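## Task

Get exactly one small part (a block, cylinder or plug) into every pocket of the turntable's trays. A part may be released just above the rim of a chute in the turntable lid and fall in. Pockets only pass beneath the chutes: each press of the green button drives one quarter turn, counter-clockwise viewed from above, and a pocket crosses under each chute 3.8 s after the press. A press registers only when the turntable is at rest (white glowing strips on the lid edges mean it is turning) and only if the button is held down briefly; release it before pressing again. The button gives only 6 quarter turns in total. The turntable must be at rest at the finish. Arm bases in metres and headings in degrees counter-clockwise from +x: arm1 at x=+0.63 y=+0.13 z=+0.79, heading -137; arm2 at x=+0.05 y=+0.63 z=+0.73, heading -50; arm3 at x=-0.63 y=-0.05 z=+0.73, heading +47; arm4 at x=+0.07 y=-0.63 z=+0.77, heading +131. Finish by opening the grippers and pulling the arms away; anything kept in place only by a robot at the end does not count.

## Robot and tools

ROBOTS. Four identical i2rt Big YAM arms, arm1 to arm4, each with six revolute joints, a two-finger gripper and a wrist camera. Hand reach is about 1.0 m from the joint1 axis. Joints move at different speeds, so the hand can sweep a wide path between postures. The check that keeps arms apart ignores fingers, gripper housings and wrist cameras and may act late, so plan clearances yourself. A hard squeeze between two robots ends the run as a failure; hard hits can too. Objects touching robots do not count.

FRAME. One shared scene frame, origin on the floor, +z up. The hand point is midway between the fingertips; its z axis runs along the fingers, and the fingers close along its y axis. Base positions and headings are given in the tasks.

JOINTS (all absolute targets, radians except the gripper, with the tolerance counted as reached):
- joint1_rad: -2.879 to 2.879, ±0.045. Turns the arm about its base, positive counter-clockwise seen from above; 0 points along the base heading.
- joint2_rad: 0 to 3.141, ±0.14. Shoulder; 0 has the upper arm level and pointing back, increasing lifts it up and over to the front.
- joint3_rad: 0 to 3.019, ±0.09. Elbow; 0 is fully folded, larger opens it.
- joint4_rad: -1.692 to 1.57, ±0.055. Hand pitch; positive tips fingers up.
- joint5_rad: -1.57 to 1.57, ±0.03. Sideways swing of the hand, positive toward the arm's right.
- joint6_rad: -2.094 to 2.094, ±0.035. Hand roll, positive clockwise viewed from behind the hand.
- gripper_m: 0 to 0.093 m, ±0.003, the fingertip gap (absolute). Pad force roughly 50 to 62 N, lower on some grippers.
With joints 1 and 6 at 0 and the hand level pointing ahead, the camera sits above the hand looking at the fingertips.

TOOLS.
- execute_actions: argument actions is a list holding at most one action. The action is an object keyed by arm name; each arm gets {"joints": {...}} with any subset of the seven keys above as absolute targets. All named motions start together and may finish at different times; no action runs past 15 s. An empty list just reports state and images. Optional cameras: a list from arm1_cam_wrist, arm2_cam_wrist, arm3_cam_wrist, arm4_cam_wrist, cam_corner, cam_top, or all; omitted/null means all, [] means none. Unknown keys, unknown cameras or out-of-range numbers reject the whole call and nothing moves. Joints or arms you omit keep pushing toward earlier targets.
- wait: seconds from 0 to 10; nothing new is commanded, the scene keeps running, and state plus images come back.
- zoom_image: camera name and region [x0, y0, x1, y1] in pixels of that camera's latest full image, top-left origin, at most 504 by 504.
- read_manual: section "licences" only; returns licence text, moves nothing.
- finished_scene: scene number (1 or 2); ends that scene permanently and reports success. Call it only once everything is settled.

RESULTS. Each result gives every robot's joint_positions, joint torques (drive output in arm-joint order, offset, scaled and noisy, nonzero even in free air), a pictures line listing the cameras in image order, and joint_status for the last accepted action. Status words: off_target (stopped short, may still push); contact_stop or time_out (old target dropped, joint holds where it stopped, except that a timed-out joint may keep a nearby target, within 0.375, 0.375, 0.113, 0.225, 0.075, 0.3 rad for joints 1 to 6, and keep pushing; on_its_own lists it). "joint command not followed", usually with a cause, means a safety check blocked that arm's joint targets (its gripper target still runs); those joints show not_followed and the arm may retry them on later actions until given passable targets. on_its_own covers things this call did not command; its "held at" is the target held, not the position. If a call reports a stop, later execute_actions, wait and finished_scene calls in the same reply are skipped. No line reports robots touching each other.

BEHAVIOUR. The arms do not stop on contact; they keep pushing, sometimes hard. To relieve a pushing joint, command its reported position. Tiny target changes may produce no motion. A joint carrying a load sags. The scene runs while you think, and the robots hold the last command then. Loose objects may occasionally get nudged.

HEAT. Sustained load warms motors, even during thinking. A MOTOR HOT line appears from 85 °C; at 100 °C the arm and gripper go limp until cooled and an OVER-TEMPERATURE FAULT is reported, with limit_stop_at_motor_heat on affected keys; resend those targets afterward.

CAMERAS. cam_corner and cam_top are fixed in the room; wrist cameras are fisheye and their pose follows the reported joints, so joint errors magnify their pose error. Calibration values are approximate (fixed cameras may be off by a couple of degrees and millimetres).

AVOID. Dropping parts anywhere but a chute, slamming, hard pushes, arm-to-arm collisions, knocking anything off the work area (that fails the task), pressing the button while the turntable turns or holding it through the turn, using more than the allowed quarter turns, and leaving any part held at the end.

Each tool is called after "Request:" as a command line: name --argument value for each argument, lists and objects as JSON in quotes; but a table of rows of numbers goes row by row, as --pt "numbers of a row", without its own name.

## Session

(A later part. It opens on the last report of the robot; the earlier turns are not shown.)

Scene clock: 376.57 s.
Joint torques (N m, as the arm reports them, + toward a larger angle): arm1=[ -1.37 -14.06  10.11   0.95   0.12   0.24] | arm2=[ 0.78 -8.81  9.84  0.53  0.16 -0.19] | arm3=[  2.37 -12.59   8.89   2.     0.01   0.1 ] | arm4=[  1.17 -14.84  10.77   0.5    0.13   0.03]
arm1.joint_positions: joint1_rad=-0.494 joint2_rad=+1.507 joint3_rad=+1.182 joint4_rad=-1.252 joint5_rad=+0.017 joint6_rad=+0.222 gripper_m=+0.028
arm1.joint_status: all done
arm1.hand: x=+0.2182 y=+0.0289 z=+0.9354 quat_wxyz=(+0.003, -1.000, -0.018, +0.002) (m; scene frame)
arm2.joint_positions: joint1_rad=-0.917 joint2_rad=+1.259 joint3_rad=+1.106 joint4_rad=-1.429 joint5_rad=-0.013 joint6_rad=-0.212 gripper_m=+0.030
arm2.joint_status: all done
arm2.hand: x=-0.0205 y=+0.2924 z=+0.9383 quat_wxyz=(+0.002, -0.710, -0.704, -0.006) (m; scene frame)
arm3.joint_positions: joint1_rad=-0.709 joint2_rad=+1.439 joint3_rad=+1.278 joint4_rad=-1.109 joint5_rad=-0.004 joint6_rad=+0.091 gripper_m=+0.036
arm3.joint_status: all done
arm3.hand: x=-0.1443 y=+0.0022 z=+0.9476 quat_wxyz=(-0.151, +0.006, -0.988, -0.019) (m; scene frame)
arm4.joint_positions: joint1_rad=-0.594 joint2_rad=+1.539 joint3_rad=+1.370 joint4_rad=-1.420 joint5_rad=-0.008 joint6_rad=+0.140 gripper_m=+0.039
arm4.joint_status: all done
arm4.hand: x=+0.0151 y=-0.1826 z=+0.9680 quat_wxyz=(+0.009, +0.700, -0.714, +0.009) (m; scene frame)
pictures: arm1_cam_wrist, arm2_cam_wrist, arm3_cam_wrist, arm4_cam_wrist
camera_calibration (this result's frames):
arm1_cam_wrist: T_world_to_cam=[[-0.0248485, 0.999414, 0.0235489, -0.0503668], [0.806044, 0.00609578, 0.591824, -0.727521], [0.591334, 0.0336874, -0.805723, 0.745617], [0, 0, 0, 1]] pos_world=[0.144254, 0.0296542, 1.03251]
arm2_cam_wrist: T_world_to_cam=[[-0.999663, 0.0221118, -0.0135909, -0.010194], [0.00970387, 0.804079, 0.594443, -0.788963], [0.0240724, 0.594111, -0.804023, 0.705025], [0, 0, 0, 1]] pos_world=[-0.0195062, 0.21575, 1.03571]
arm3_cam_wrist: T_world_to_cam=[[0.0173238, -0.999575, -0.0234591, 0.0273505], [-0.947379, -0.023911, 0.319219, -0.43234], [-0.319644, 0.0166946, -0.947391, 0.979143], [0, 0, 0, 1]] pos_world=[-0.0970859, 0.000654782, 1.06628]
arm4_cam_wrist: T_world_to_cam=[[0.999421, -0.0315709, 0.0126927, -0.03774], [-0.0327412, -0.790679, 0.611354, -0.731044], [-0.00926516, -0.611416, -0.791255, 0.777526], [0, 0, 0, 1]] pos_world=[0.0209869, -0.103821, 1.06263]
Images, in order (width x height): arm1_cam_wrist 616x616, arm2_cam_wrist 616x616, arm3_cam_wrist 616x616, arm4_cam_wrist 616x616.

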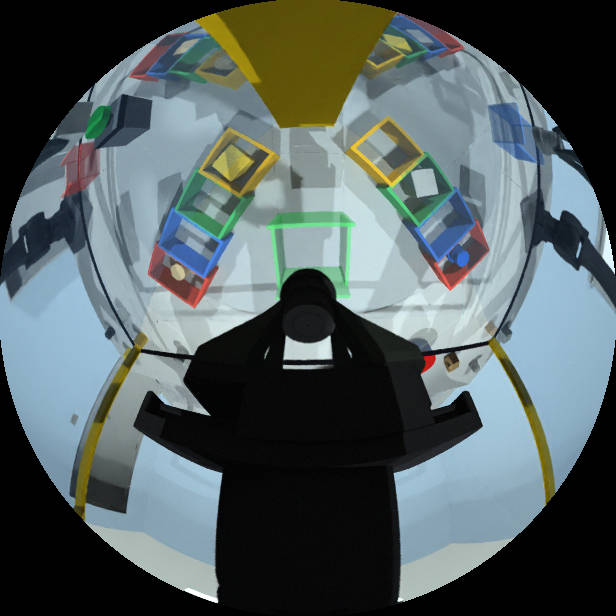

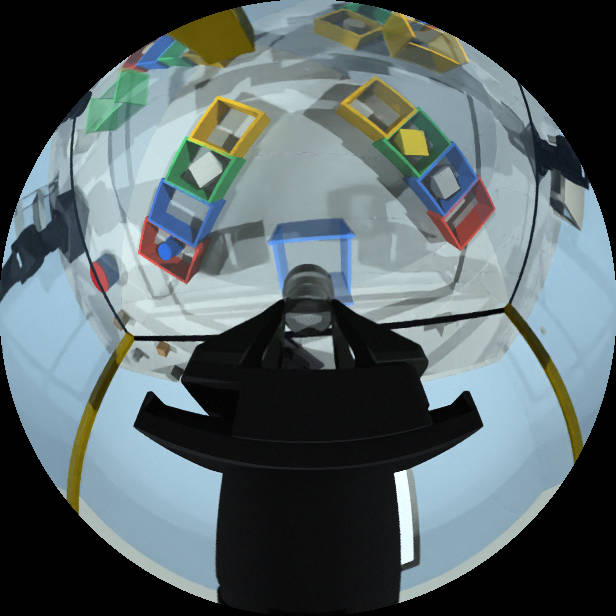

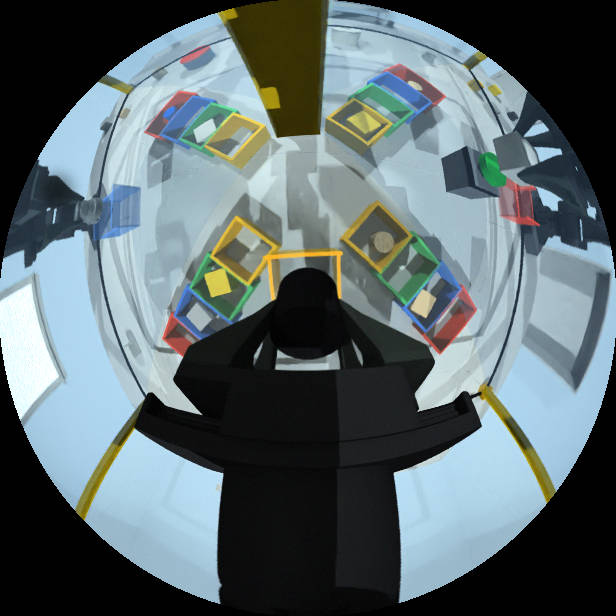

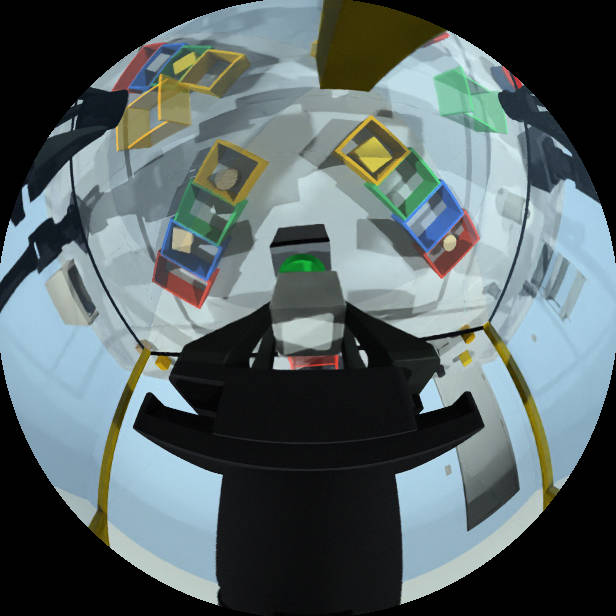

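Request:
execute_actions --actions '[{"arm4":{"joints":{"joint2_rad":1.55,"joint3_rad":1.285,"joint4_rad":-1.28}}}]' --cameras '["cam_top"]'

Request:
execute_actions --actions '[{"arm4":{"joints":{"joint2_rad":1.36,"joint4_rad":-1.45}}}]' --cameras '[]'

Request:
execute_actions --actions '[{"arm4":{"joints":{"joint1_rad":-0.548,"joint2_rad":1.175,"joint3_rad":0.945,"joint4_rad":-1.325,"joint6_rad":0.175}}}]' --cameras '[]'

Request:
wait --seconds 0.73

Request:
execute_actions --actions '[{"arm1":{"joints":{"gripper_m":0.09}},"arm2":{"joints":{"gripper_m":0.09}},"arm3":{"joints":{"gripper_m":0.09}},"arm4":{"joints":{"gripper_m":0.09}}}]' --cameras '[]'

Request:
execute_actions --actions '[{"arm1":{"joints":{"joint2_rad":1.0,"joint3_rad":1.1,"joint4_rad":-1.65}},"arm2":{"joints":{"joint2_rad":1.0,"joint3_rad":1.12,"joint4_rad":-1.65}},"arm3":{"joints":{"joint2_rad":1.0,"joint3_rad":1.14,"joint4_rad":-1.65}},"arm4":{"joints":{"joint2_rad":1.0,"joint3_rad":1.1,"joint4_rad":-1.65}}}]' --cameras '["cam_top"]'

Request:
execute_actions --actions '[{"arm1":{"joints":{"joint1_rad":0.635,"joint6_rad":0}},"arm2":{"joints":{"joint1_rad":0.77,"joint6_rad":0}},"arm3":{"joints":{"joint1_rad":-2.21,"joint6_rad":0.03}},"arm4":{"joints":{"joint1_rad":-2.4,"joint6_rad":0}}}]' --cameras '["arm2_cam_wrist","cam_top"]'

Scene clock: 401.03 s.
Joint torques (N m, as the arm reports them, + toward a larger angle): arm1=[ -1.43 -13.85  10.1    0.94   0.12   0.23] | arm2=[ 0.8  -9.13  9.89  0.54  0.16 -0.18] | arm3=[  2.3  -12.88   8.89   1.94   0.02   0.1 ] | arm4=[  1.03 -11.45   6.19   1.25   0.14   0.03]
arm1.joint_positions: joint1_rad=-0.494 joint2_rad=+1.507 joint3_rad=+1.182 joint4_rad=-1.252 joint5_rad=+0.017 joint6_rad=+0.222 gripper_m=+0.028
arm1.joint_status: not commanded
arm1.hand: x=+0.2182 y=+0.0289 z=+0.9354 quat_wxyz=(+0.003, -1.000, -0.018, +0.002) (m; scene frame)
arm2.joint_positions: joint1_rad=-0.917 joint2_rad=+1.259 joint3_rad=+1.106 joint4_rad=-1.429 joint5_rad=-0.013 joint6_rad=-0.212 gripper_m=+0.030
arm2.joint_status: not commanded
arm2.hand: x=-0.0205 y=+0.2924 z=+0.9383 quat_wxyz=(+0.002, -0.710, -0.704, -0.006) (m; scene frame)
arm3.joint_positions: joint1_rad=-0.709 joint2_rad=+1.439 joint3_rad=+1.278 joint4_rad=-1.109 joint5_rad=-0.004 joint6_rad=+0.091 gripper_m=+0.036
arm3.joint_status: not commanded
arm3.hand: x=-0.1443 y=+0.0022 z=+0.9476 quat_wxyz=(-0.151, +0.006, -0.988, -0.019) (m; scene frame)
arm4.joint_positions: joint1_rad=-0.594 joint2_rad=+1.537 joint3_rad=+1.303 joint4_rad=-1.301 joint5_rad=-0.008 joint6_rad=+0.141 gripper_m=+0.039
arm4.joint_status: all done
arm4.hand: x=+0.0143 y=-0.1751 z=+0.9444 quat_wxyz=(-0.008, +0.700, -0.714, -0.013) (m; scene frame)
pictures: cam_top
Images, in order (width x height): cam_top 896x504.

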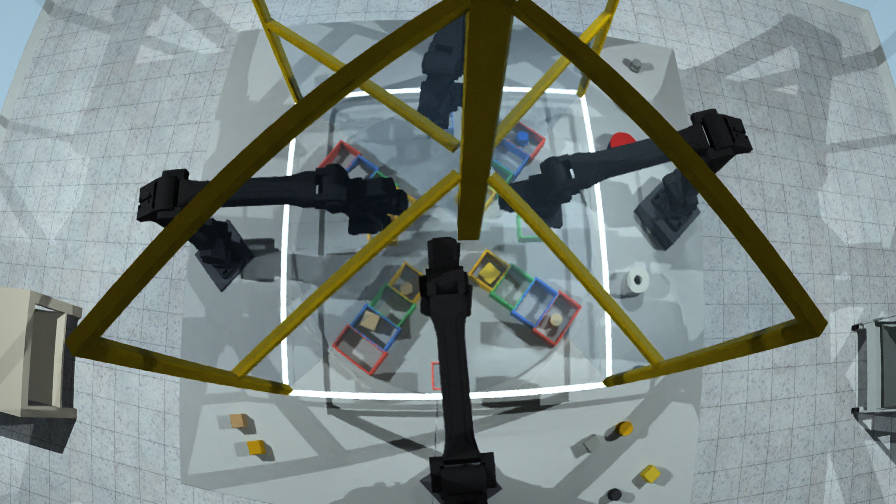

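Scene clock: 402.13 s.
Joint torques (N m, as the arm reports them, + toward a larger angle): arm1=[ -1.37 -13.9   10.09   0.93   0.11   0.23] | arm2=[ 0.75 -8.93  9.8   0.52  0.16 -0.19] | arm3=[  2.25 -12.9    8.85   1.84   0.01   0.07] | arm4=[  0.96 -10.23   8.2   -0.3    0.13   0.  ]
arm1.joint_positions: joint1_rad=-0.494 joint2_rad=+1.507 joint3_rad=+1.182 joint4_rad=-1.252 joint5_rad=+0.017 joint6_rad=+0.222 gripper_m=+0.028
arm1.joint_status: not commanded
arm1.hand: x=+0.2182 y=+0.0289 z=+0.9354 quat_wxyz=(+0.003, -1.000, -0.018, +0.002) (m; scene frame)
arm2.joint_positions: joint1_rad=-0.917 joint2_rad=+1.259 joint3_rad=+1.106 joint4_rad=-1.429 joint5_rad=-0.013 joint6_rad=-0.212 gripper_m=+0.030
arm2.joint_status: not commanded
arm2.hand: x=-0.0205 y=+0.2924 z=+0.9383 quat_wxyz=(+0.002, -0.710, -0.704, -0.006) (m; scene frame)
arm3.joint_positions: joint1_rad=-0.709 joint2_rad=+1.439 joint3_rad=+1.278 joint4_rad=-1.109 joint5_rad=-0.004 joint6_rad=+0.091 gripper_m=+0.036
arm3.joint_status: not commanded
arm3.hand: x=-0.1443 y=+0.0022 z=+0.9476 quat_wxyz=(-0.151, +0.006, -0.988, -0.019) (m; scene frame)
arm4.joint_positions: joint1_rad=-0.594 joint2_rad=+1.359 joint3_rad=+1.277 joint4_rad=-1.439 joint5_rad=-0.008 joint6_rad=+0.141 gripper_m=+0.039
arm4.joint_status: all done
arm4.hand: x=+0.0207 y=-0.2302 z=+1.0058 quat_wxyz=(-0.012, +0.700, -0.714, -0.018) (m; scene frame)
pictures: none
No camera images: the call's "cameras" was empty. Leave "cameras" out to get every camera's image.

Scene clock: 403.27 s.
Joint torques (N m, as the arm reports them, + toward a larger angle): arm1=[ -1.4  -13.85  10.11   0.95   0.12   0.23] | arm2=[ 0.84 -8.94  9.86  0.56  0.15 -0.18] | arm3=[  2.09 -12.59   8.97   2.04   0.01   0.1 ] | arm4=[ 0.54 -7.07  8.02  0.76  0.14  0.  ]
arm1.joint_positions: joint1_rad=-0.494 joint2_rad=+1.507 joint3_rad=+1.182 joint4_rad=-1.252 joint5_rad=+0.017 joint6_rad=+0.222 gripper_m=+0.028
arm1.joint_status: not commanded
arm1.hand: x=+0.2182 y=+0.0289 z=+0.9354 quat_wxyz=(+0.003, -1.000, -0.018, +0.002) (m; scene frame)
arm2.joint_positions: joint1_rad=-0.917 joint2_rad=+1.259 joint3_rad=+1.106 joint4_rad=-1.429 joint5_rad=-0.013 joint6_rad=-0.212 gripper_m=+0.030
arm2.joint_status: not commanded
arm2.hand: x=-0.0205 y=+0.2924 z=+0.9383 quat_wxyz=(+0.002, -0.710, -0.704, -0.006) (m; scene frame)
arm3.joint_positions: joint1_rad=-0.709 joint2_rad=+1.439 joint3_rad=+1.278 joint4_rad=-1.109 joint5_rad=-0.004 joint6_rad=+0.091 gripper_m=+0.036
arm3.joint_status: not commanded
arm3.hand: x=-0.1443 y=+0.0022 z=+0.9476 quat_wxyz=(-0.151, +0.006, -0.988, -0.019) (m; scene frame)
arm4.joint_positions: joint1_rad=-0.548 joint2_rad=+1.177 joint3_rad=+0.936 joint4_rad=-1.339 joint5_rad=-0.008 joint6_rad=+0.166 gripper_m=+0.039
arm4.joint_status: all done
arm4.hand: x=+0.0182 y=-0.3255 z=+0.9374 quat_wxyz=(+0.006, +0.708, -0.706, +0.006) (m; scene frame)
pictures: none
No camera images: the call's "cameras" was empty. Leave "cameras" out to get every camera's image.

Scene clock: 404.00 s.
Joint torques (N m, as the arm reports them, + toward a larger angle): arm1=[ -1.4  -13.9   10.07   0.94   0.12   0.22] | arm2=[ 0.85 -9.08  9.84  0.52  0.17 -0.18] | arm3=[  2.23 -12.81   8.86   1.93   0.02   0.09] | arm4=[ 0.94 -7.3   8.05  0.62  0.17  0.05]
arm1.joint_positions: joint1_rad=-0.494 joint2_rad=+1.507 joint3_rad=+1.182 joint4_rad=-1.252 joint5_rad=+0.017 joint6_rad=+0.222 gripper_m=+0.028
arm1.joint_status: not commanded
arm1.hand: x=+0.2182 y=+0.0289 z=+0.9354 quat_wxyz=(+0.003, -1.000, -0.018, +0.002) (m; scene frame)
arm2.joint_positions: joint1_rad=-0.917 joint2_rad=+1.259 joint3_rad=+1.106 joint4_rad=-1.429 joint5_rad=-0.013 joint6_rad=-0.212 gripper_m=+0.030
arm2.joint_status: not commanded
arm2.hand: x=-0.0205 y=+0.2924 z=+0.9383 quat_wxyz=(+0.002, -0.710, -0.704, -0.006) (m; scene frame)
arm3.joint_positions: joint1_rad=-0.709 joint2_rad=+1.439 joint3_rad=+1.278 joint4_rad=-1.109 joint5_rad=-0.004 joint6_rad=+0.091 gripper_m=+0.036
arm3.joint_status: not commanded
arm3.hand: x=-0.1443 y=+0.0022 z=+0.9476 quat_wxyz=(-0.151, +0.006, -0.988, -0.019) (m; scene frame)
arm4.joint_positions: joint1_rad=-0.548 joint2_rad=+1.177 joint3_rad=+0.936 joint4_rad=-1.339 joint5_rad=-0.008 joint6_rad=+0.166 gripper_m=+0.039
arm4.joint_status: all done
arm4.hand: x=+0.0182 y=-0.3255 z=+0.9374 quat_wxyz=(+0.006, +0.708, -0.706, +0.006) (m; scene frame)
wait: 0.73 s; at rest by 0.27 s
pictures: arm1_cam_wrist, arm2_cam_wrist, arm3_cam_wrist, arm4_cam_wrist, cam_corner, cam_top
camera_calibration (this result's frames):
arm1_cam_wrist: T_world_to_cam=[[-0.0248485, 0.999414, 0.0235489, -0.0503668], [0.806044, 0.00609578, 0.591824, -0.727521], [0.591334, 0.0336874, -0.805723, 0.745617], [0, 0, 0, 1]] pos_world=[0.144254, 0.0296542, 1.03251]
arm2_cam_wrist: T_world_to_cam=[[-0.999663, 0.0221118, -0.0135909, -0.010194], [0.00970387, 0.804079, 0.594443, -0.788963], [0.0240724, 0.594111, -0.804023, 0.705025], [0, 0, 0, 1]] pos_world=[-0.0195062, 0.21575, 1.03571]
arm3_cam_wrist: T_world_to_cam=[[0.0173238, -0.999575, -0.0234591, 0.0273505], [-0.947379, -0.023911, 0.319219, -0.43234], [-0.319644, 0.0166946, -0.947391, 0.979143], [0, 0, 0, 1]] pos_world=[-0.0970859, 0.000654782, 1.06628]
arm4_cam_wrist: T_world_to_cam=[[0.999887, -0.0102839, 0.0110065, -0.0364121], [-0.0148447, -0.796734, 0.604148, -0.820782], [0.00255626, -0.604243, -0.796796, 0.673264], [0, 0, 0, 1]] pos_world=[0.0225026, -0.247505, 1.03273]
Images, in order (width x height): arm1_cam_wrist 616x616, arm2_cam_wrist 616x616, arm3_cam_wrist 616x616, arm4_cam_wrist 616x616, cam_corner 896x504, cam_top 896x504.

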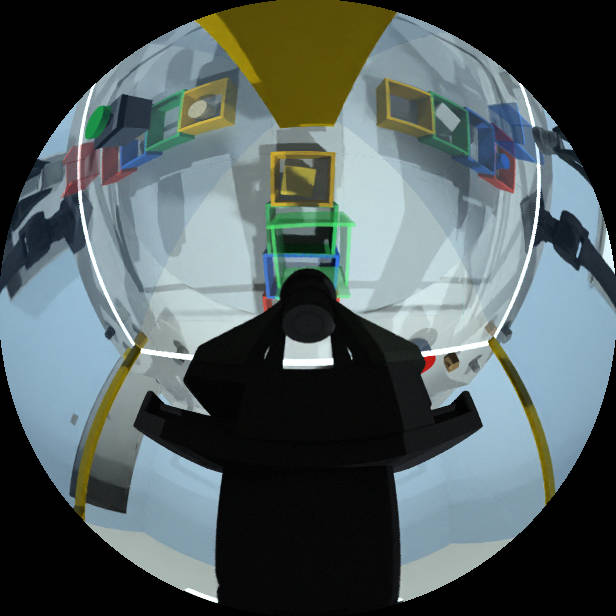

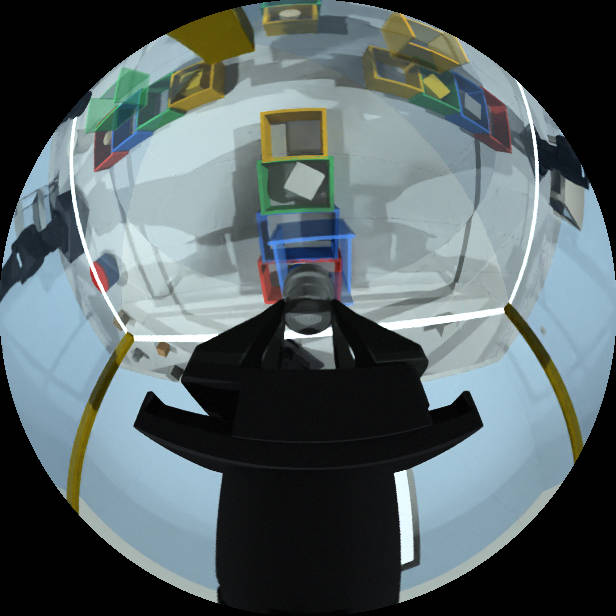

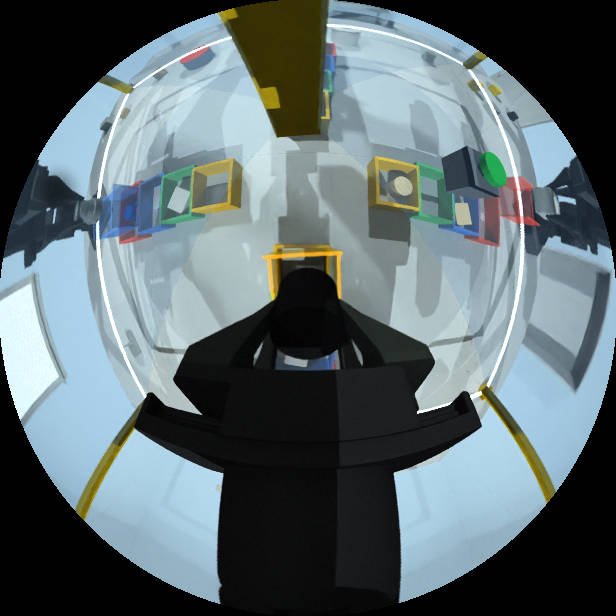

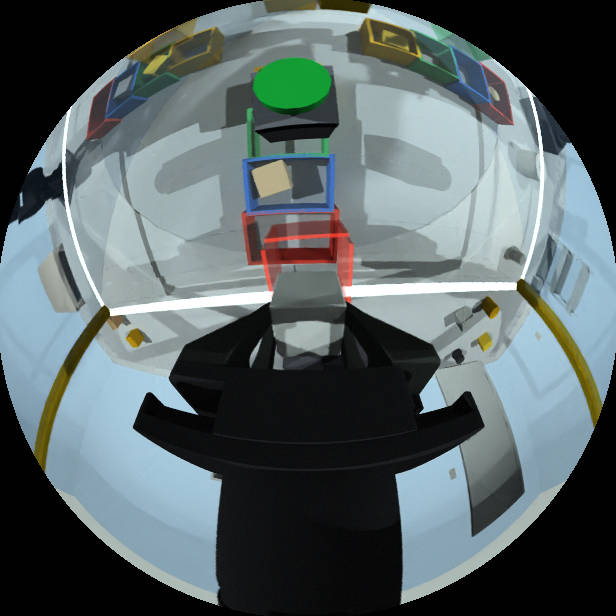

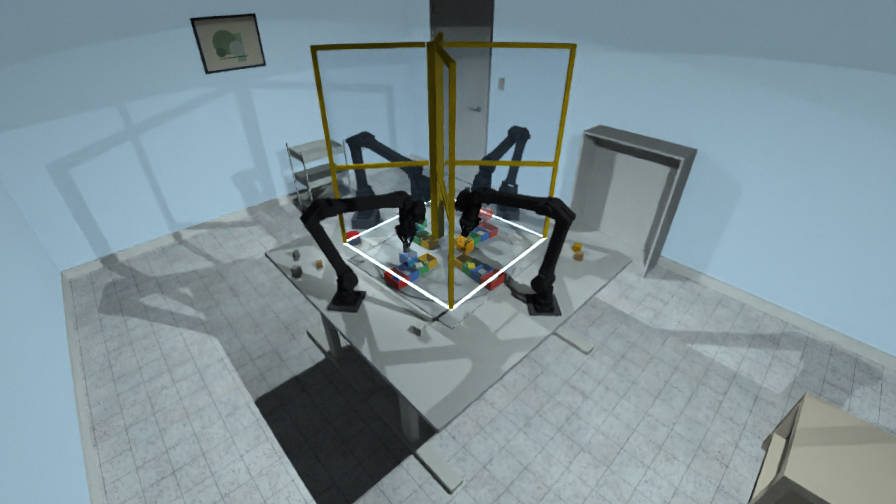

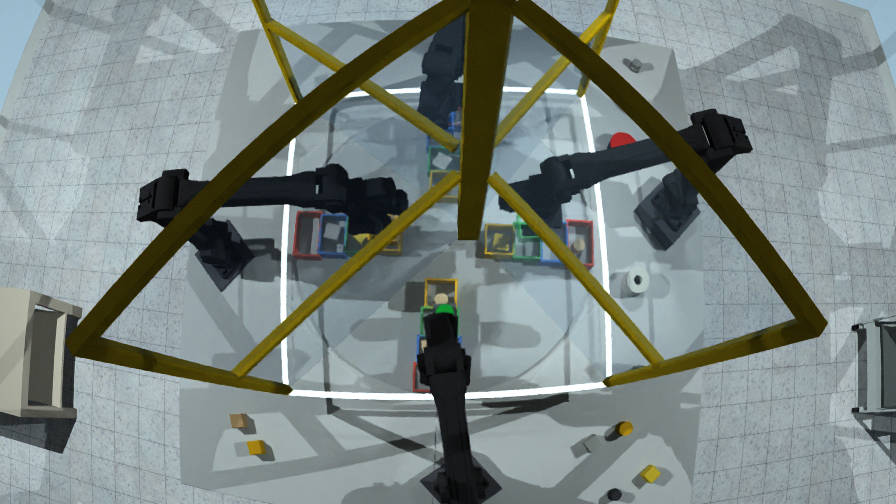

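Scene clock: 404.67 s.
Joint torques (N m, as the arm reports them, + toward a larger angle): arm1=[ -1.37 -13.87  10.12   0.93   0.11   0.23] | arm2=[ 0.74 -9.07  9.79  0.44  0.15 -0.19] | arm3=[  1.7  -14.13   8.88   2.01  -0.01   0.1 ] | arm4=[ 0.49 -7.23  8.    0.72  0.1   0.03]
arm1.joint_positions: joint1_rad=-0.494 joint2_rad=+1.507 joint3_rad=+1.182 joint4_rad=-1.252 joint5_rad=+0.017 joint6_rad=+0.222 gripper_m=+0.090
arm1.joint_status: all done
arm1.hand: x=+0.2182 y=+0.0289 z=+0.9354 quat_wxyz=(+0.003, -1.000, -0.018, +0.002) (m; scene frame)
arm2.joint_positions: joint1_rad=-0.917 joint2_rad=+1.259 joint3_rad=+1.106 joint4_rad=-1.429 joint5_rad=-0.013 joint6_rad=-0.212 gripper_m=+0.090
arm2.joint_status: all done
arm2.hand: x=-0.0205 y=+0.2924 z=+0.9383 quat_wxyz=(+0.002, -0.710, -0.704, -0.006) (m; scene frame)
arm3.joint_positions: joint1_rad=-0.709 joint2_rad=+1.439 joint3_rad=+1.278 joint4_rad=-1.109 joint5_rad=-0.004 joint6_rad=+0.091 gripper_m=+0.090
arm3.joint_status: all done
arm3.hand: x=-0.1443 y=+0.0022 z=+0.9476 quat_wxyz=(-0.151, +0.006, -0.988, -0.019) (m; scene frame)
arm4.joint_positions: joint1_rad=-0.548 joint2_rad=+1.177 joint3_rad=+0.936 joint4_rad=-1.339 joint5_rad=-0.008 joint6_rad=+0.166 gripper_m=+0.090
arm4.joint_status: all done
arm4.hand: x=+0.0182 y=-0.3255 z=+0.9374 quat_wxyz=(+0.006, +0.708, -0.706, +0.006) (m; scene frame)
pictures: none
No camera images: the call's "cameras" was empty. Leave "cameras" out to get every camera's image.

Scene clock: 406.03 s.
Joint torques (N m, as the arm reports them, + toward a larger angle): arm1=[-1.41 -4.02 10.68 -0.17  0.12  0.22] | arm2=[ 0.76 -3.7  10.84  0.09  0.15 -0.2 ] | arm3=[ 1.97 -3.98  8.7   0.11  0.    0.08] | arm4=[ 0.74 -4.33 10.48 -0.59  0.13  0.02]
arm1.joint_positions: joint1_rad=-0.494 joint2_rad=+0.994 joint3_rad=+1.083 joint4_rad=-1.639 joint5_rad=+0.017 joint6_rad=+0.222 gripper_m=+0.090
arm1.joint_status: all done
arm1.hand: x=+0.3813 y=+0.0733 z=+1.0624 quat_wxyz=(+0.000, -1.000, -0.018, +0.015) (m; scene frame)
arm2.joint_positions: joint1_rad=-0.917 joint2_rad=+0.984 joint3_rad=+1.106 joint4_rad=-1.645 joint5_rad=-0.013 joint6_rad=-0.212 gripper_m=+0.090
arm2.joint_status: all done
arm2.hand: x=-0.0010 y=+0.3757 z=+1.0151 quat_wxyz=(-0.013, -0.710, -0.704, +0.019) (m; scene frame)
arm3.joint_positions: joint1_rad=-0.709 joint2_rad=+0.999 joint3_rad=+1.132 joint4_rad=-1.637 joint5_rad=-0.004 joint6_rad=+0.091 gripper_m=+0.090
arm3.joint_status: all done
arm3.hand: x=-0.3636 y=-0.0210 z=+1.0192 quat_wxyz=(-0.035, +0.006, -0.999, -0.008) (m; scene frame)
arm4.joint_positions: joint1_rad=-0.548 joint2_rad=+0.996 joint3_rad=+1.062 joint4_rad=-1.637 joint5_rad=-0.008 joint6_rad=+0.166 gripper_m=+0.090
arm4.joint_status: all done
arm4.hand: x=+0.0267 y=-0.3781 z=+1.0330 quat_wxyz=(+0.004, +0.708, -0.706, +0.002) (m; scene frame)
pictures: cam_top
Images, in order (width x height): cam_top 896x504.

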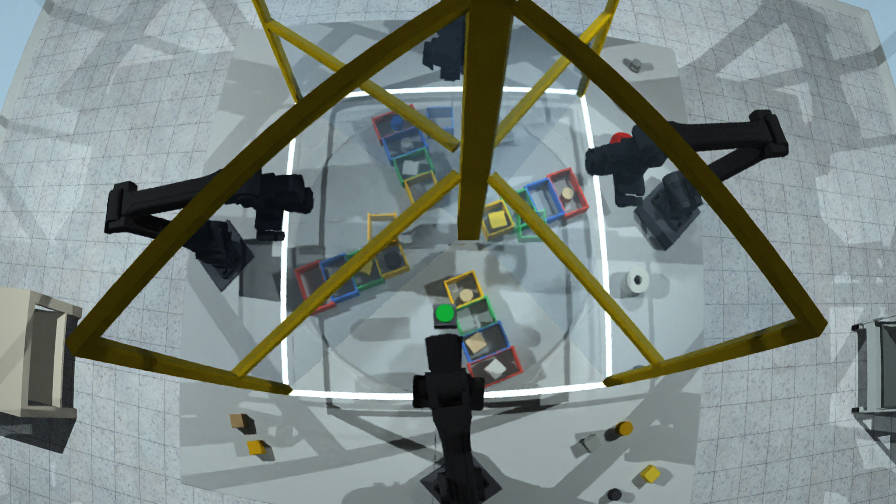

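Scene clock: 410.00 s.
Joint torques (N m, as the arm reports them, + toward a larger angle): arm1=[-0.06 -3.82 10.69 -0.18  0.11 -0.01] | arm2=[19.4  -3.98 10.82  0.76 -1.74 -5.15] | arm3=[ 1.07 -4.63  8.53  0.09 -0.06 -0.09] | arm4=[ 0.74 -4.64 10.55 -0.57  0.13 -0.2 ]
arm1.joint_positions: joint1_rad=+0.626 joint2_rad=+0.994 joint3_rad=+1.083 joint4_rad=-1.639 joint5_rad=+0.017 joint6_rad=+0.013 gripper_m=+0.090
arm1.joint_status: all done
arm1.hand: x=+0.5790 y=-0.1165 z=+1.0636 quat_wxyz=(-0.003, -0.775, -0.631, +0.019) (m; scene frame)
arm2.joint_positions: joint1_rad=+0.398 joint2_rad=+0.987 joint3_rad=+1.106 joint4_rad=-1.666 joint5_rad=+0.033 joint6_rad=+0.541 gripper_m=+0.090
arm2.joint_status: joint1_rad time_out (moved +1.315 of +1.687); joint6_rad time_out (moved +0.753 of +0.212)
arm2.on_its_own: joint1_rad reads +0.398 and still pushes toward +0.631 since a time_out (your +0.770 is given up); joint6_rad reads +0.541 and still pushes toward +0.140 since a time_out (your +0.000 is given up)
arm2.hand: x=+0.2777 y=+0.5069 z=+1.0119 quat_wxyz=(-0.007, -0.487, -0.873, +0.017) (m; scene frame)
arm3.joint_positions: joint1_rad=-2.203 joint2_rad=+0.999 joint3_rad=+1.132 joint4_rad=-1.637 joint5_rad=-0.003 joint6_rad=+0.039 gripper_m=+0.090
arm3.joint_status: all done
arm3.hand: x=-0.5827 y=-0.3137 z=+1.0166 quat_wxyz=(-0.027, -0.655, -0.755, +0.016) (m; scene frame)
arm4.joint_positions: joint1_rad=-2.398 joint2_rad=+0.999 joint3_rad=+1.062 joint4_rad=-1.637 joint5_rad=-0.008 joint6_rad=+0.010 gripper_m=+0.090
arm4.joint_status: all done
arm4.hand: x=+0.3228 y=-0.6559 z=+1.0356 quat_wxyz=(-0.001, -0.061, -0.998, -0.001) (m; scene frame)
pictures: arm2_cam_wrist, cam_top
camera_calibration (this result's frames):
arm2_cam_wrist: T_world_to_cam=[[-0.857726, -0.513932, 0.0134486, 0.489078], [-0.419156, 0.714219, 0.560535, -0.809097], [-0.297682, 0.475149, -0.828021, 0.803468], [0, 0, 0, 1]] pos_world=[0.319535, 0.447458, 1.11224]
Images, in order (width x height): arm2_cam_wrist 616x616, cam_top 896x504.

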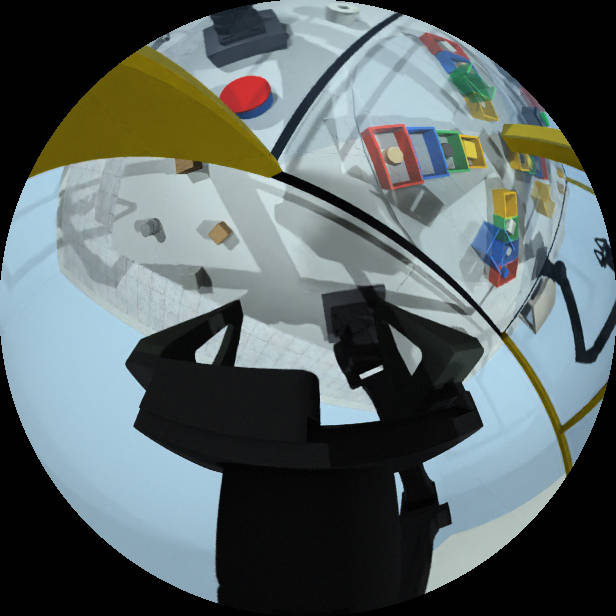

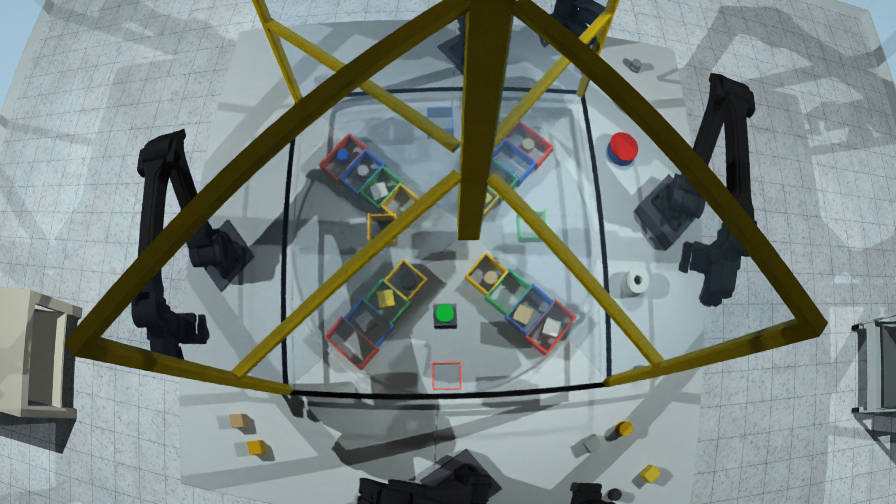

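The arm 2 camera caught on the post, so I'm backing it off and tucking it in tighter.

Request:
execute_actions --actions '[{"arm2":{"joints":{"joint1_rad":0.2,"joint2_rad":0.7,"joint3_rad":0.75,"joint4_rad":-1.62,"joint6_rad":0.0}},"arm1":{"joints":{"joint2_rad":1.69,"joint3_rad":1.12,"joint4_rad":-0.975}},"arm3":{"joints":{"joint2_rad":1.71,"joint3_rad":1.25,"joint4_rad":-1.08}},"arm4":{"joints":{"joint2_rad":1.67,"joint3_rad":1.085,"joint4_rad":-0.95}}}]' --cameras '["arm1_cam_wrist","arm3_cam_wrist","arm4_cam_wrist"]'

Request:
execute_actions --actions '[{"arm2":{"joints":{"joint1_rad":0.8}}}]' --cameras '["arm2_cam_wrist"]'

Scene clock: 416.57 s.
Joint torques (N m, as the arm reports them, + toward a larger angle): arm1=[ -0.14 -16.08  10.63   0.84   0.11  -0.01] | arm2=[ 0.07 -1.07  9.18  0.34  0.19 -0.19] | arm3=[  1.01 -16.23   8.64   1.1   -0.04  -0.08] | arm4=[  0.55 -13.71   7.9    0.76   0.14  -0.18]
arm1.joint_positions: joint1_rad=+0.626 joint2_rad=+1.699 joint3_rad=+1.083 joint4_rad=-0.990 joint5_rad=+0.017 joint6_rad=+0.013 gripper_m=+0.090
arm1.joint_status: all done
arm1.hand: x=+0.5430 y=-0.2990 z=+0.8240 quat_wxyz=(+0.015, -0.775, -0.631, -0.002) (m; scene frame)
arm2.joint_positions: joint1_rad=+0.207 joint2_rad=+0.696 joint3_rad=+0.755 joint4_rad=-1.624 joint5_rad=-0.013 joint6_rad=+0.014 gripper_m=+0.090
arm2.joint_status: all done
arm2.hand: x=+0.1779 y=+0.5333 z=+0.9315 quat_wxyz=(+0.001, -0.334, -0.942, -0.005) (m; scene frame)
arm3.joint_positions: joint1_rad=-2.203 joint2_rad=+1.723 joint3_rad=+1.222 joint4_rad=-1.094 joint5_rad=-0.003 joint6_rad=+0.039 gripper_m=+0.090
arm3.joint_status: all done
arm3.hand: x=-0.5448 y=-0.5156 z=+0.7903 quat_wxyz=(+0.009, -0.655, -0.755, -0.012) (m; scene frame)
arm4.joint_positions: joint1_rad=-2.398 joint2_rad=+1.683 joint3_rad=+1.062 joint4_rad=-0.965 joint5_rad=-0.008 joint6_rad=+0.010 gripper_m=+0.090
arm4.joint_status: all done
arm4.hand: x=+0.5072 y=-0.6779 z=+0.8042 quat_wxyz=(+0.004, -0.061, -0.998, -0.001) (m; scene frame)
pictures: arm1_cam_wrist, arm3_cam_wrist, arm4_cam_wrist
camera_calibration (this result's frames):
arm1_cam_wrist: T_world_to_cam=[[-0.976309, 0.213158, 0.037203, 0.558274], [0.190963, 0.767946, 0.611385, -0.375807], [0.101752, 0.604005, -0.790458, 0.898607], [0, 0, 0, 1]] pos_world=[0.525379, -0.373164, 0.919305]
arm3_cam_wrist: T_world_to_cam=[[-0.989513, -0.14433, 0.00568211, -0.617566], [-0.110936, 0.784586, 0.610015, -0.131195], [-0.0925015, 0.602988, -0.792369, 1.01417], [0, 0, 0, 1]] pos_world=[-0.531832, -0.597733, 0.887139]
arm4_cam_wrist: T_world_to_cam=[[-0.134441, -0.990878, 0.00934163, -0.615636], [-0.793909, 0.113348, 0.597378, 0.00372278], [-0.592987, 0.0728957, -0.801905, 1.11819], [0, 0, 0, 1]] pos_world=[0.583262, -0.691953, 0.900211]
Images, in order (width x height): arm1_cam_wrist 616x616, arm3_cam_wrist 616x616, arm4_cam_wrist 616x616.

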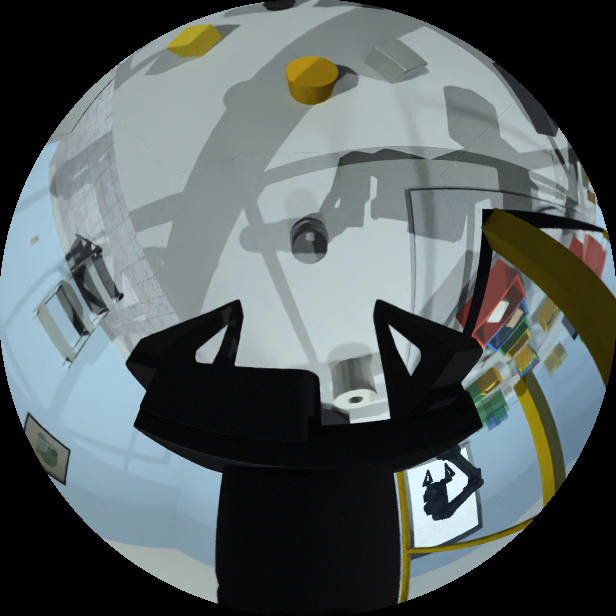

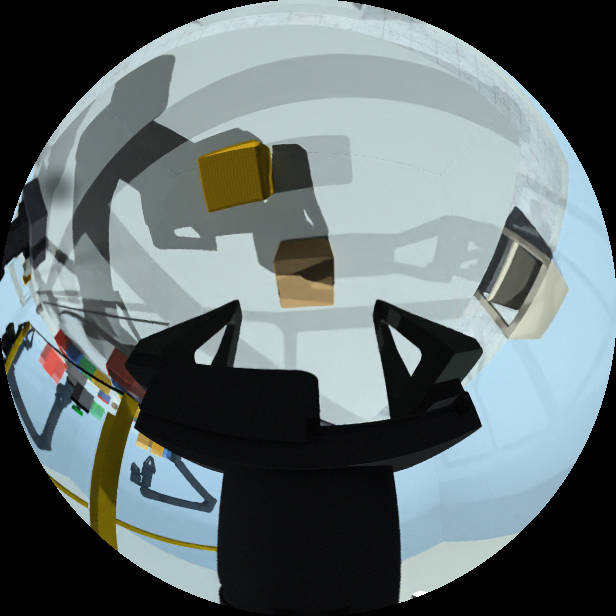

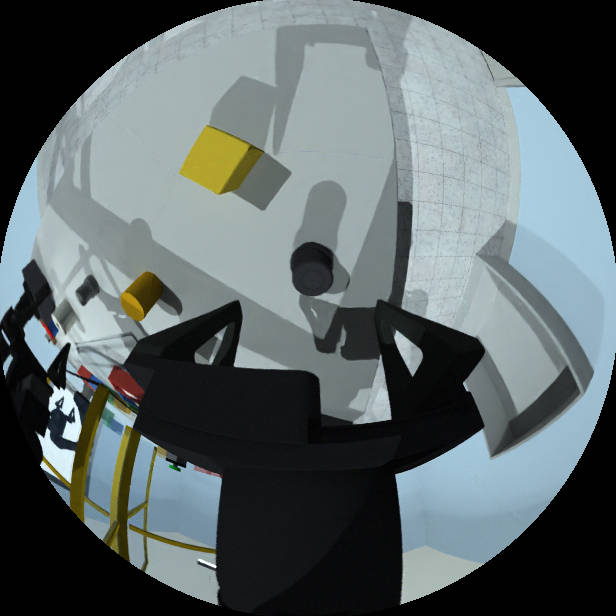

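Scene clock: 417.80 s.
Joint torques (N m, as the arm reports them, + toward a larger angle): arm1=[ -0.06 -16.25  10.64   0.85   0.1   -0.01] | arm2=[ 1.23 -1.37  9.15  0.38  0.17 -0.21] | arm3=[  0.78 -16.58   8.79   1.1   -0.07  -0.09] | arm4=[  0.48 -13.73   7.93   0.82   0.13  -0.23]
arm1.joint_positions: joint1_rad=+0.626 joint2_rad=+1.699 joint3_rad=+1.083 joint4_rad=-0.990 joint5_rad=+0.017 joint6_rad=+0.013 gripper_m=+0.090
arm1.joint_status: not commanded
arm1.hand: x=+0.5430 y=-0.2990 z=+0.8240 quat_wxyz=(+0.015, -0.775, -0.631, -0.002) (m; scene frame)
arm2.joint_positions: joint1_rad=+0.794 joint2_rad=+0.696 joint3_rad=+0.755 joint4_rad=-1.624 joint5_rad=-0.013 joint6_rad=+0.013 gripper_m=+0.090
arm2.joint_status: all done
arm2.hand: x=+0.2103 y=+0.6185 z=+0.9314 quat_wxyz=(+0.002, -0.047, -0.999, -0.008) (m; scene frame)
arm3.joint_positions: joint1_rad=-2.203 joint2_rad=+1.723 joint3_rad=+1.222 joint4_rad=-1.094 joint5_rad=-0.003 joint6_rad=+0.039 gripper_m=+0.090
arm3.joint_status: not commanded
arm3.hand: x=-0.5448 y=-0.5156 z=+0.7903 quat_wxyz=(+0.009, -0.655, -0.755, -0.012) (m; scene frame)
arm4.joint_positions: joint1_rad=-2.398 joint2_rad=+1.683 joint3_rad=+1.062 joint4_rad=-0.965 joint5_rad=-0.008 joint6_rad=+0.010 gripper_m=+0.090
arm4.joint_status: not commanded
arm4.hand: x=+0.5072 y=-0.6779 z=+0.8042 quat_wxyz=(+0.004, -0.061, -0.998, -0.001) (m; scene frame)
pictures: arm2_cam_wrist
camera_calibration (this result's frames):
arm2_cam_wrist: T_world_to_cam=[[-0.106682, -0.994002, -0.0240407, 0.66364], [-0.804708, 0.0721141, 0.589275, -0.420452], [-0.584007, 0.0822111, -0.807575, 0.947949], [0, 0, 0, 1]] pos_world=[0.286067, 0.612048, 1.02926]
Images, in order (width x height): arm2_cam_wrist 616x616.

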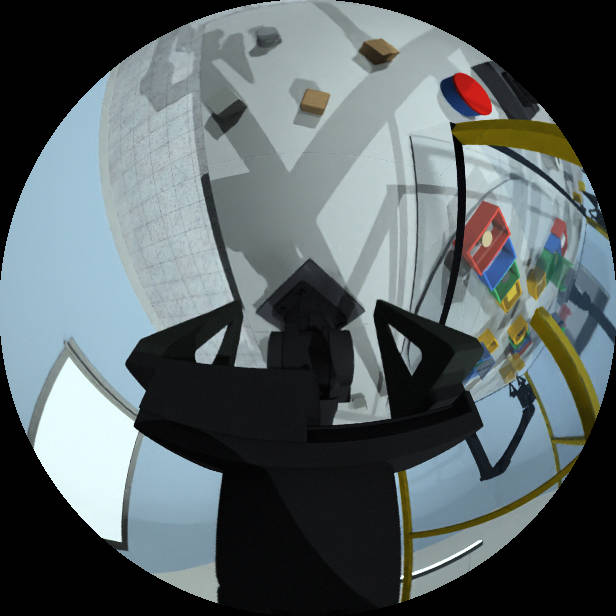

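Request:
execute_actions --actions '[{"arm1":{"joints":{"joint2_rad":1.85,"joint3_rad":1.07,"joint4_rad":-0.755}},"arm2":{"joints":{"joint1_rad":0.775,"joint2_rad":1.4,"joint3_rad":0.89,"joint4_rad":-1.03,"joint6_rad":0.18}},"arm3":{"joints":{"joint2_rad":1.78,"joint3_rad":1.182,"joint4_rad":-0.94,"joint6_rad":-0.03}},"arm4":{"joints":{"joint2_rad":1.772,"joint3_rad":1.03,"joint4_rad":-0.797}}}]' --cameras '["arm1_cam_wrist","arm2_cam_wrist","arm3_cam_wrist","arm4_cam_wrist"]'

Scene clock: 429.97 s.
Joint torques (N m, as the arm reports them, + toward a larger angle): arm1=[ -0.09 -17.48   7.67   0.9    0.1   -0.01] | arm2=[-0.15 -8.44 11.11  0.54  0.18  0.14] | arm3=[  1.04 -16.77   6.42   1.06  -0.06  -0.07] | arm4=[  0.42 -14.66   5.89   0.62   0.12  -0.21]
arm1.joint_positions: joint1_rad=+0.626 joint2_rad=+1.864 joint3_rad=+1.058 joint4_rad=-0.770 joint5_rad=+0.017 joint6_rad=+0.013 gripper_m=+0.090
arm1.joint_status: all done
arm1.hand: x=+0.5390 y=-0.3184 z=+0.7452 quat_wxyz=(+0.005, -0.776, -0.631, +0.009) (m; scene frame)
arm2.joint_positions: joint1_rad=+0.785 joint2_rad=+1.393 joint3_rad=+0.857 joint4_rad=-1.039 joint5_rad=-0.013 joint6_rad=+0.166 gripper_m=+0.090
arm2.joint_status: all done
arm2.hand: x=+0.3997 y=+0.6002 z=+0.8016 quat_wxyz=(+0.008, -0.128, -0.992, -0.007) (m; scene frame)
arm3.joint_positions: joint1_rad=-2.203 joint2_rad=+1.786 joint3_rad=+1.179 joint4_rad=-0.955 joint5_rad=-0.003 joint6_rad=-0.021 gripper_m=+0.090
arm3.joint_status: all done
arm3.hand: x=-0.5430 y=-0.5247 z=+0.7470 quat_wxyz=(-0.004, -0.633, -0.774, -0.002) (m; scene frame)
arm4.joint_positions: joint1_rad=-2.398 joint2_rad=+1.787 joint3_rad=+1.026 joint4_rad=-0.811 joint5_rad=-0.008 joint6_rad=+0.010 gripper_m=+0.090
arm4.joint_status: all done
arm4.hand: x=+0.5145 y=-0.6791 z=+0.7496 quat_wxyz=(-0.003, -0.061, -0.998, -0.001) (m; scene frame)
pictures: arm1_cam_wrist, arm2_cam_wrist, arm3_cam_wrist, arm4_cam_wrist
camera_calibration (this result's frames):
arm1_cam_wrist: T_world_to_cam=[[-0.976115, 0.214169, 0.0364781, 0.562223], [0.194337, 0.785695, 0.587296, -0.29008], [0.0971201, 0.580357, -0.80855, 0.85689], [0, 0, 0, 1]] pos_world=[0.521946, -0.389798, 0.842692]
arm2_cam_wrist: T_world_to_cam=[[-0.26634, -0.963646, -0.0211927, 0.705844], [-0.775154, 0.201072, 0.598921, -0.287174], [-0.572886, 0.175944, -0.800528, 0.88892], [0, 0, 0, 1]] pos_world=[0.47464, 0.581526, 0.898559]
arm3_cam_wrist: T_world_to_cam=[[-0.979248, -0.20261, 0.00477891, -0.641119], [-0.161838, 0.795949, 0.58333, -0.0991968], [-0.121992, 0.570451, -0.812221, 0.967284], [0, 0, 0, 1]] pos_world=[-0.525867, -0.602729, 0.846577]
arm4_cam_wrist: T_world_to_cam=[[-0.13449, -0.990874, 0.00903703, -0.615004], [-0.801772, 0.114174, 0.586622, 0.054867], [-0.582301, 0.0716492, -0.80981, 1.07837], [0, 0, 0, 1]] pos_world=[0.589216, -0.69292, 0.846649]
Images, in order (width x height): arm1_cam_wrist 616x616, arm2_cam_wrist 616x616, arm3_cam_wrist 616x616, arm4_cam_wrist 616x616.

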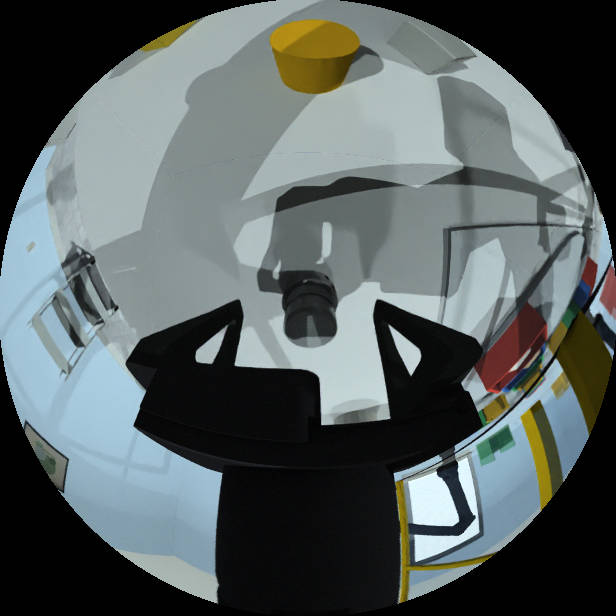

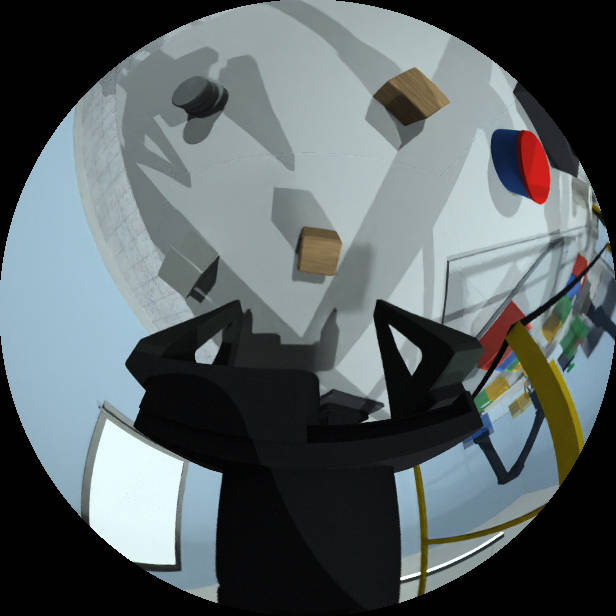

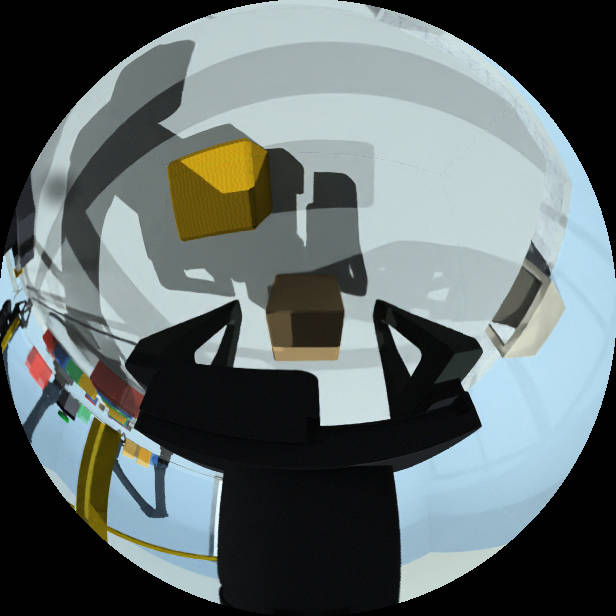

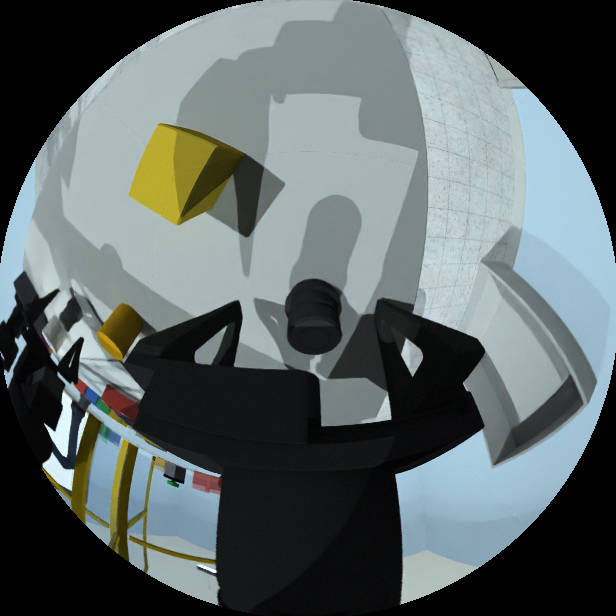

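Request:
execute_actions --actions '[{"arm1":{"joints":{"gripper_m":0.012}},"arm2":{"joints":{"joint1_rad":0.752,"joint2_rad":1.542,"joint3_rad":0.812,"joint4_rad":-0.835,"joint6_rad":0.28}},"arm3":{"joints":{"gripper_m":0.015}},"arm4":{"joints":{"gripper_m":0.012}}}]' --cameras '[]'

Request:
execute_actions --actions '[{"arm2":{"joints":{"gripper_m":0.012}}}]' --cameras '["arm2_cam_wrist"]'

Scene clock: 438.07 s.
Joint torques (N m, as the arm reports them, + toward a larger angle): arm1=[ -0.11 -17.9    7.62   0.91   0.1   -0.01] | arm2=[  0.28 -10.16   7.13   0.56   0.2    0.15] | arm3=[  1.13 -16.45   6.62   1.2   -0.07  -0.1 ] | arm4=[  0.41 -14.76   5.98   0.81   0.09  -0.19]
arm1.joint_positions: joint1_rad=+0.626 joint2_rad=+1.864 joint3_rad=+1.058 joint4_rad=-0.770 joint5_rad=+0.017 joint6_rad=+0.012 gripper_m=+0.031
arm1.joint_status: gripper_m off_target (ended at +0.031, target +0.012)
arm1.hand: x=+0.5390 y=-0.3184 z=+0.7452 quat_wxyz=(+0.005, -0.775, -0.632, +0.009) (m; scene frame)
arm2.joint_positions: joint1_rad=+0.758 joint2_rad=+1.543 joint3_rad=+0.812 joint4_rad=-0.844 joint5_rad=-0.013 joint6_rad=+0.266 gripper_m=+0.090
arm2.joint_status: all done
arm2.hand: x=+0.4116 y=+0.5895 z=+0.7371 quat_wxyz=(+0.008, -0.190, -0.982, -0.007) (m; scene frame)
arm3.joint_positions: joint1_rad=-2.203 joint2_rad=+1.786 joint3_rad=+1.179 joint4_rad=-0.955 joint5_rad=-0.003 joint6_rad=-0.021 gripper_m=+0.039
arm3.joint_status: gripper_m off_target (ended at +0.039, target +0.015)
arm3.hand: x=-0.5430 y=-0.5247 z=+0.7470 quat_wxyz=(-0.004, -0.632, -0.775, -0.002) (m; scene frame)
arm4.joint_positions: joint1_rad=-2.398 joint2_rad=+1.787 joint3_rad=+1.026 joint4_rad=-0.811 joint5_rad=-0.008 joint6_rad=+0.009 gripper_m=+0.028
arm4.joint_status: gripper_m off_target (ended at +0.028, target +0.012)
arm4.hand: x=+0.5145 y=-0.6791 z=+0.7496 quat_wxyz=(-0.003, -0.061, -0.998, -0.001) (m; scene frame)
pictures: none
No camera images: the call's "cameras" was empty. Leave "cameras" out to get every camera's image.

Scene clock: 438.73 s.
Joint torques (N m, as the arm reports them, + toward a larger angle): arm1=[ -0.08 -18.01   7.63   0.91   0.1    0.  ] | arm2=[ -0.09 -10.14   7.09   0.49   0.2    0.15] | arm3=[  0.96 -16.05   6.65   1.11  -0.06  -0.08] | arm4=[  0.65 -15.07   5.89   0.7    0.13  -0.18]
arm1.joint_positions: joint1_rad=+0.626 joint2_rad=+1.864 joint3_rad=+1.058 joint4_rad=-0.770 joint5_rad=+0.017 joint6_rad=+0.012 gripper_m=+0.031
arm1.joint_status: not commanded
arm1.hand: x=+0.5390 y=-0.3184 z=+0.7452 quat_wxyz=(+0.005, -0.775, -0.632, +0.009) (m; scene frame)
arm2.joint_positions: joint1_rad=+0.758 joint2_rad=+1.543 joint3_rad=+0.812 joint4_rad=-0.844 joint5_rad=-0.013 joint6_rad=+0.266 gripper_m=+0.031
arm2.joint_status: gripper_m off_target (ended at +0.031, target +0.012)
arm2.hand: x=+0.4116 y=+0.5895 z=+0.7371 quat_wxyz=(+0.008, -0.190, -0.982, -0.007) (m; scene frame)
arm3.joint_positions: joint1_rad=-2.203 joint2_rad=+1.786 joint3_rad=+1.179 joint4_rad=-0.955 joint5_rad=-0.003 joint6_rad=-0.021 gripper_m=+0.039
arm3.joint_status: not commanded
arm3.hand: x=-0.5430 y=-0.5247 z=+0.7470 quat_wxyz=(-0.004, -0.632, -0.775, -0.002) (m; scene frame)
arm4.joint_positions: joint1_rad=-2.398 joint2_rad=+1.787 joint3_rad=+1.026 joint4_rad=-0.811 joint5_rad=-0.008 joint6_rad=+0.009 gripper_m=+0.028
arm4.joint_status: not commanded
arm4.hand: x=+0.5145 y=-0.6791 z=+0.7496 quat_wxyz=(-0.003, -0.061, -0.998, -0.001) (m; scene frame)
pictures: arm2_cam_wrist
camera_calibration (this result's frames):
arm2_cam_wrist: T_world_to_cam=[[-0.386293, -0.922178, -0.0191239, 0.720739], [-0.742373, 0.298536, 0.599798, -0.308803], [-0.547412, 0.245895, -0.799923, 0.793762], [0, 0, 0, 1]] pos_world=[0.483684, 0.561656, 0.833951]
Images, in order (width x height): arm2_cam_wrist 616x616.

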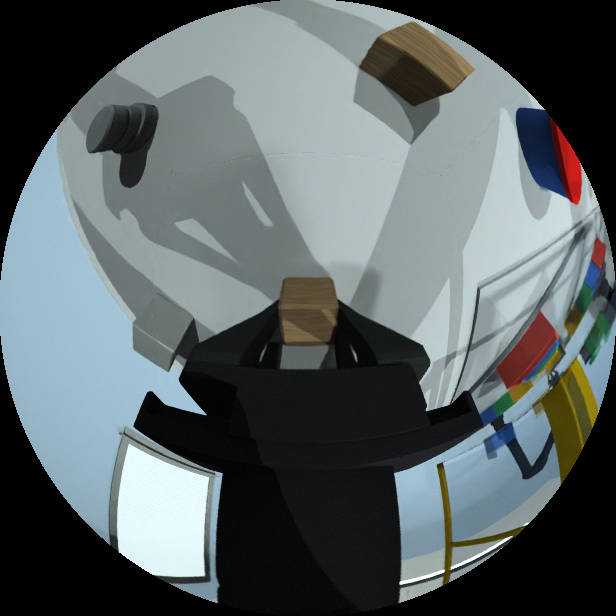

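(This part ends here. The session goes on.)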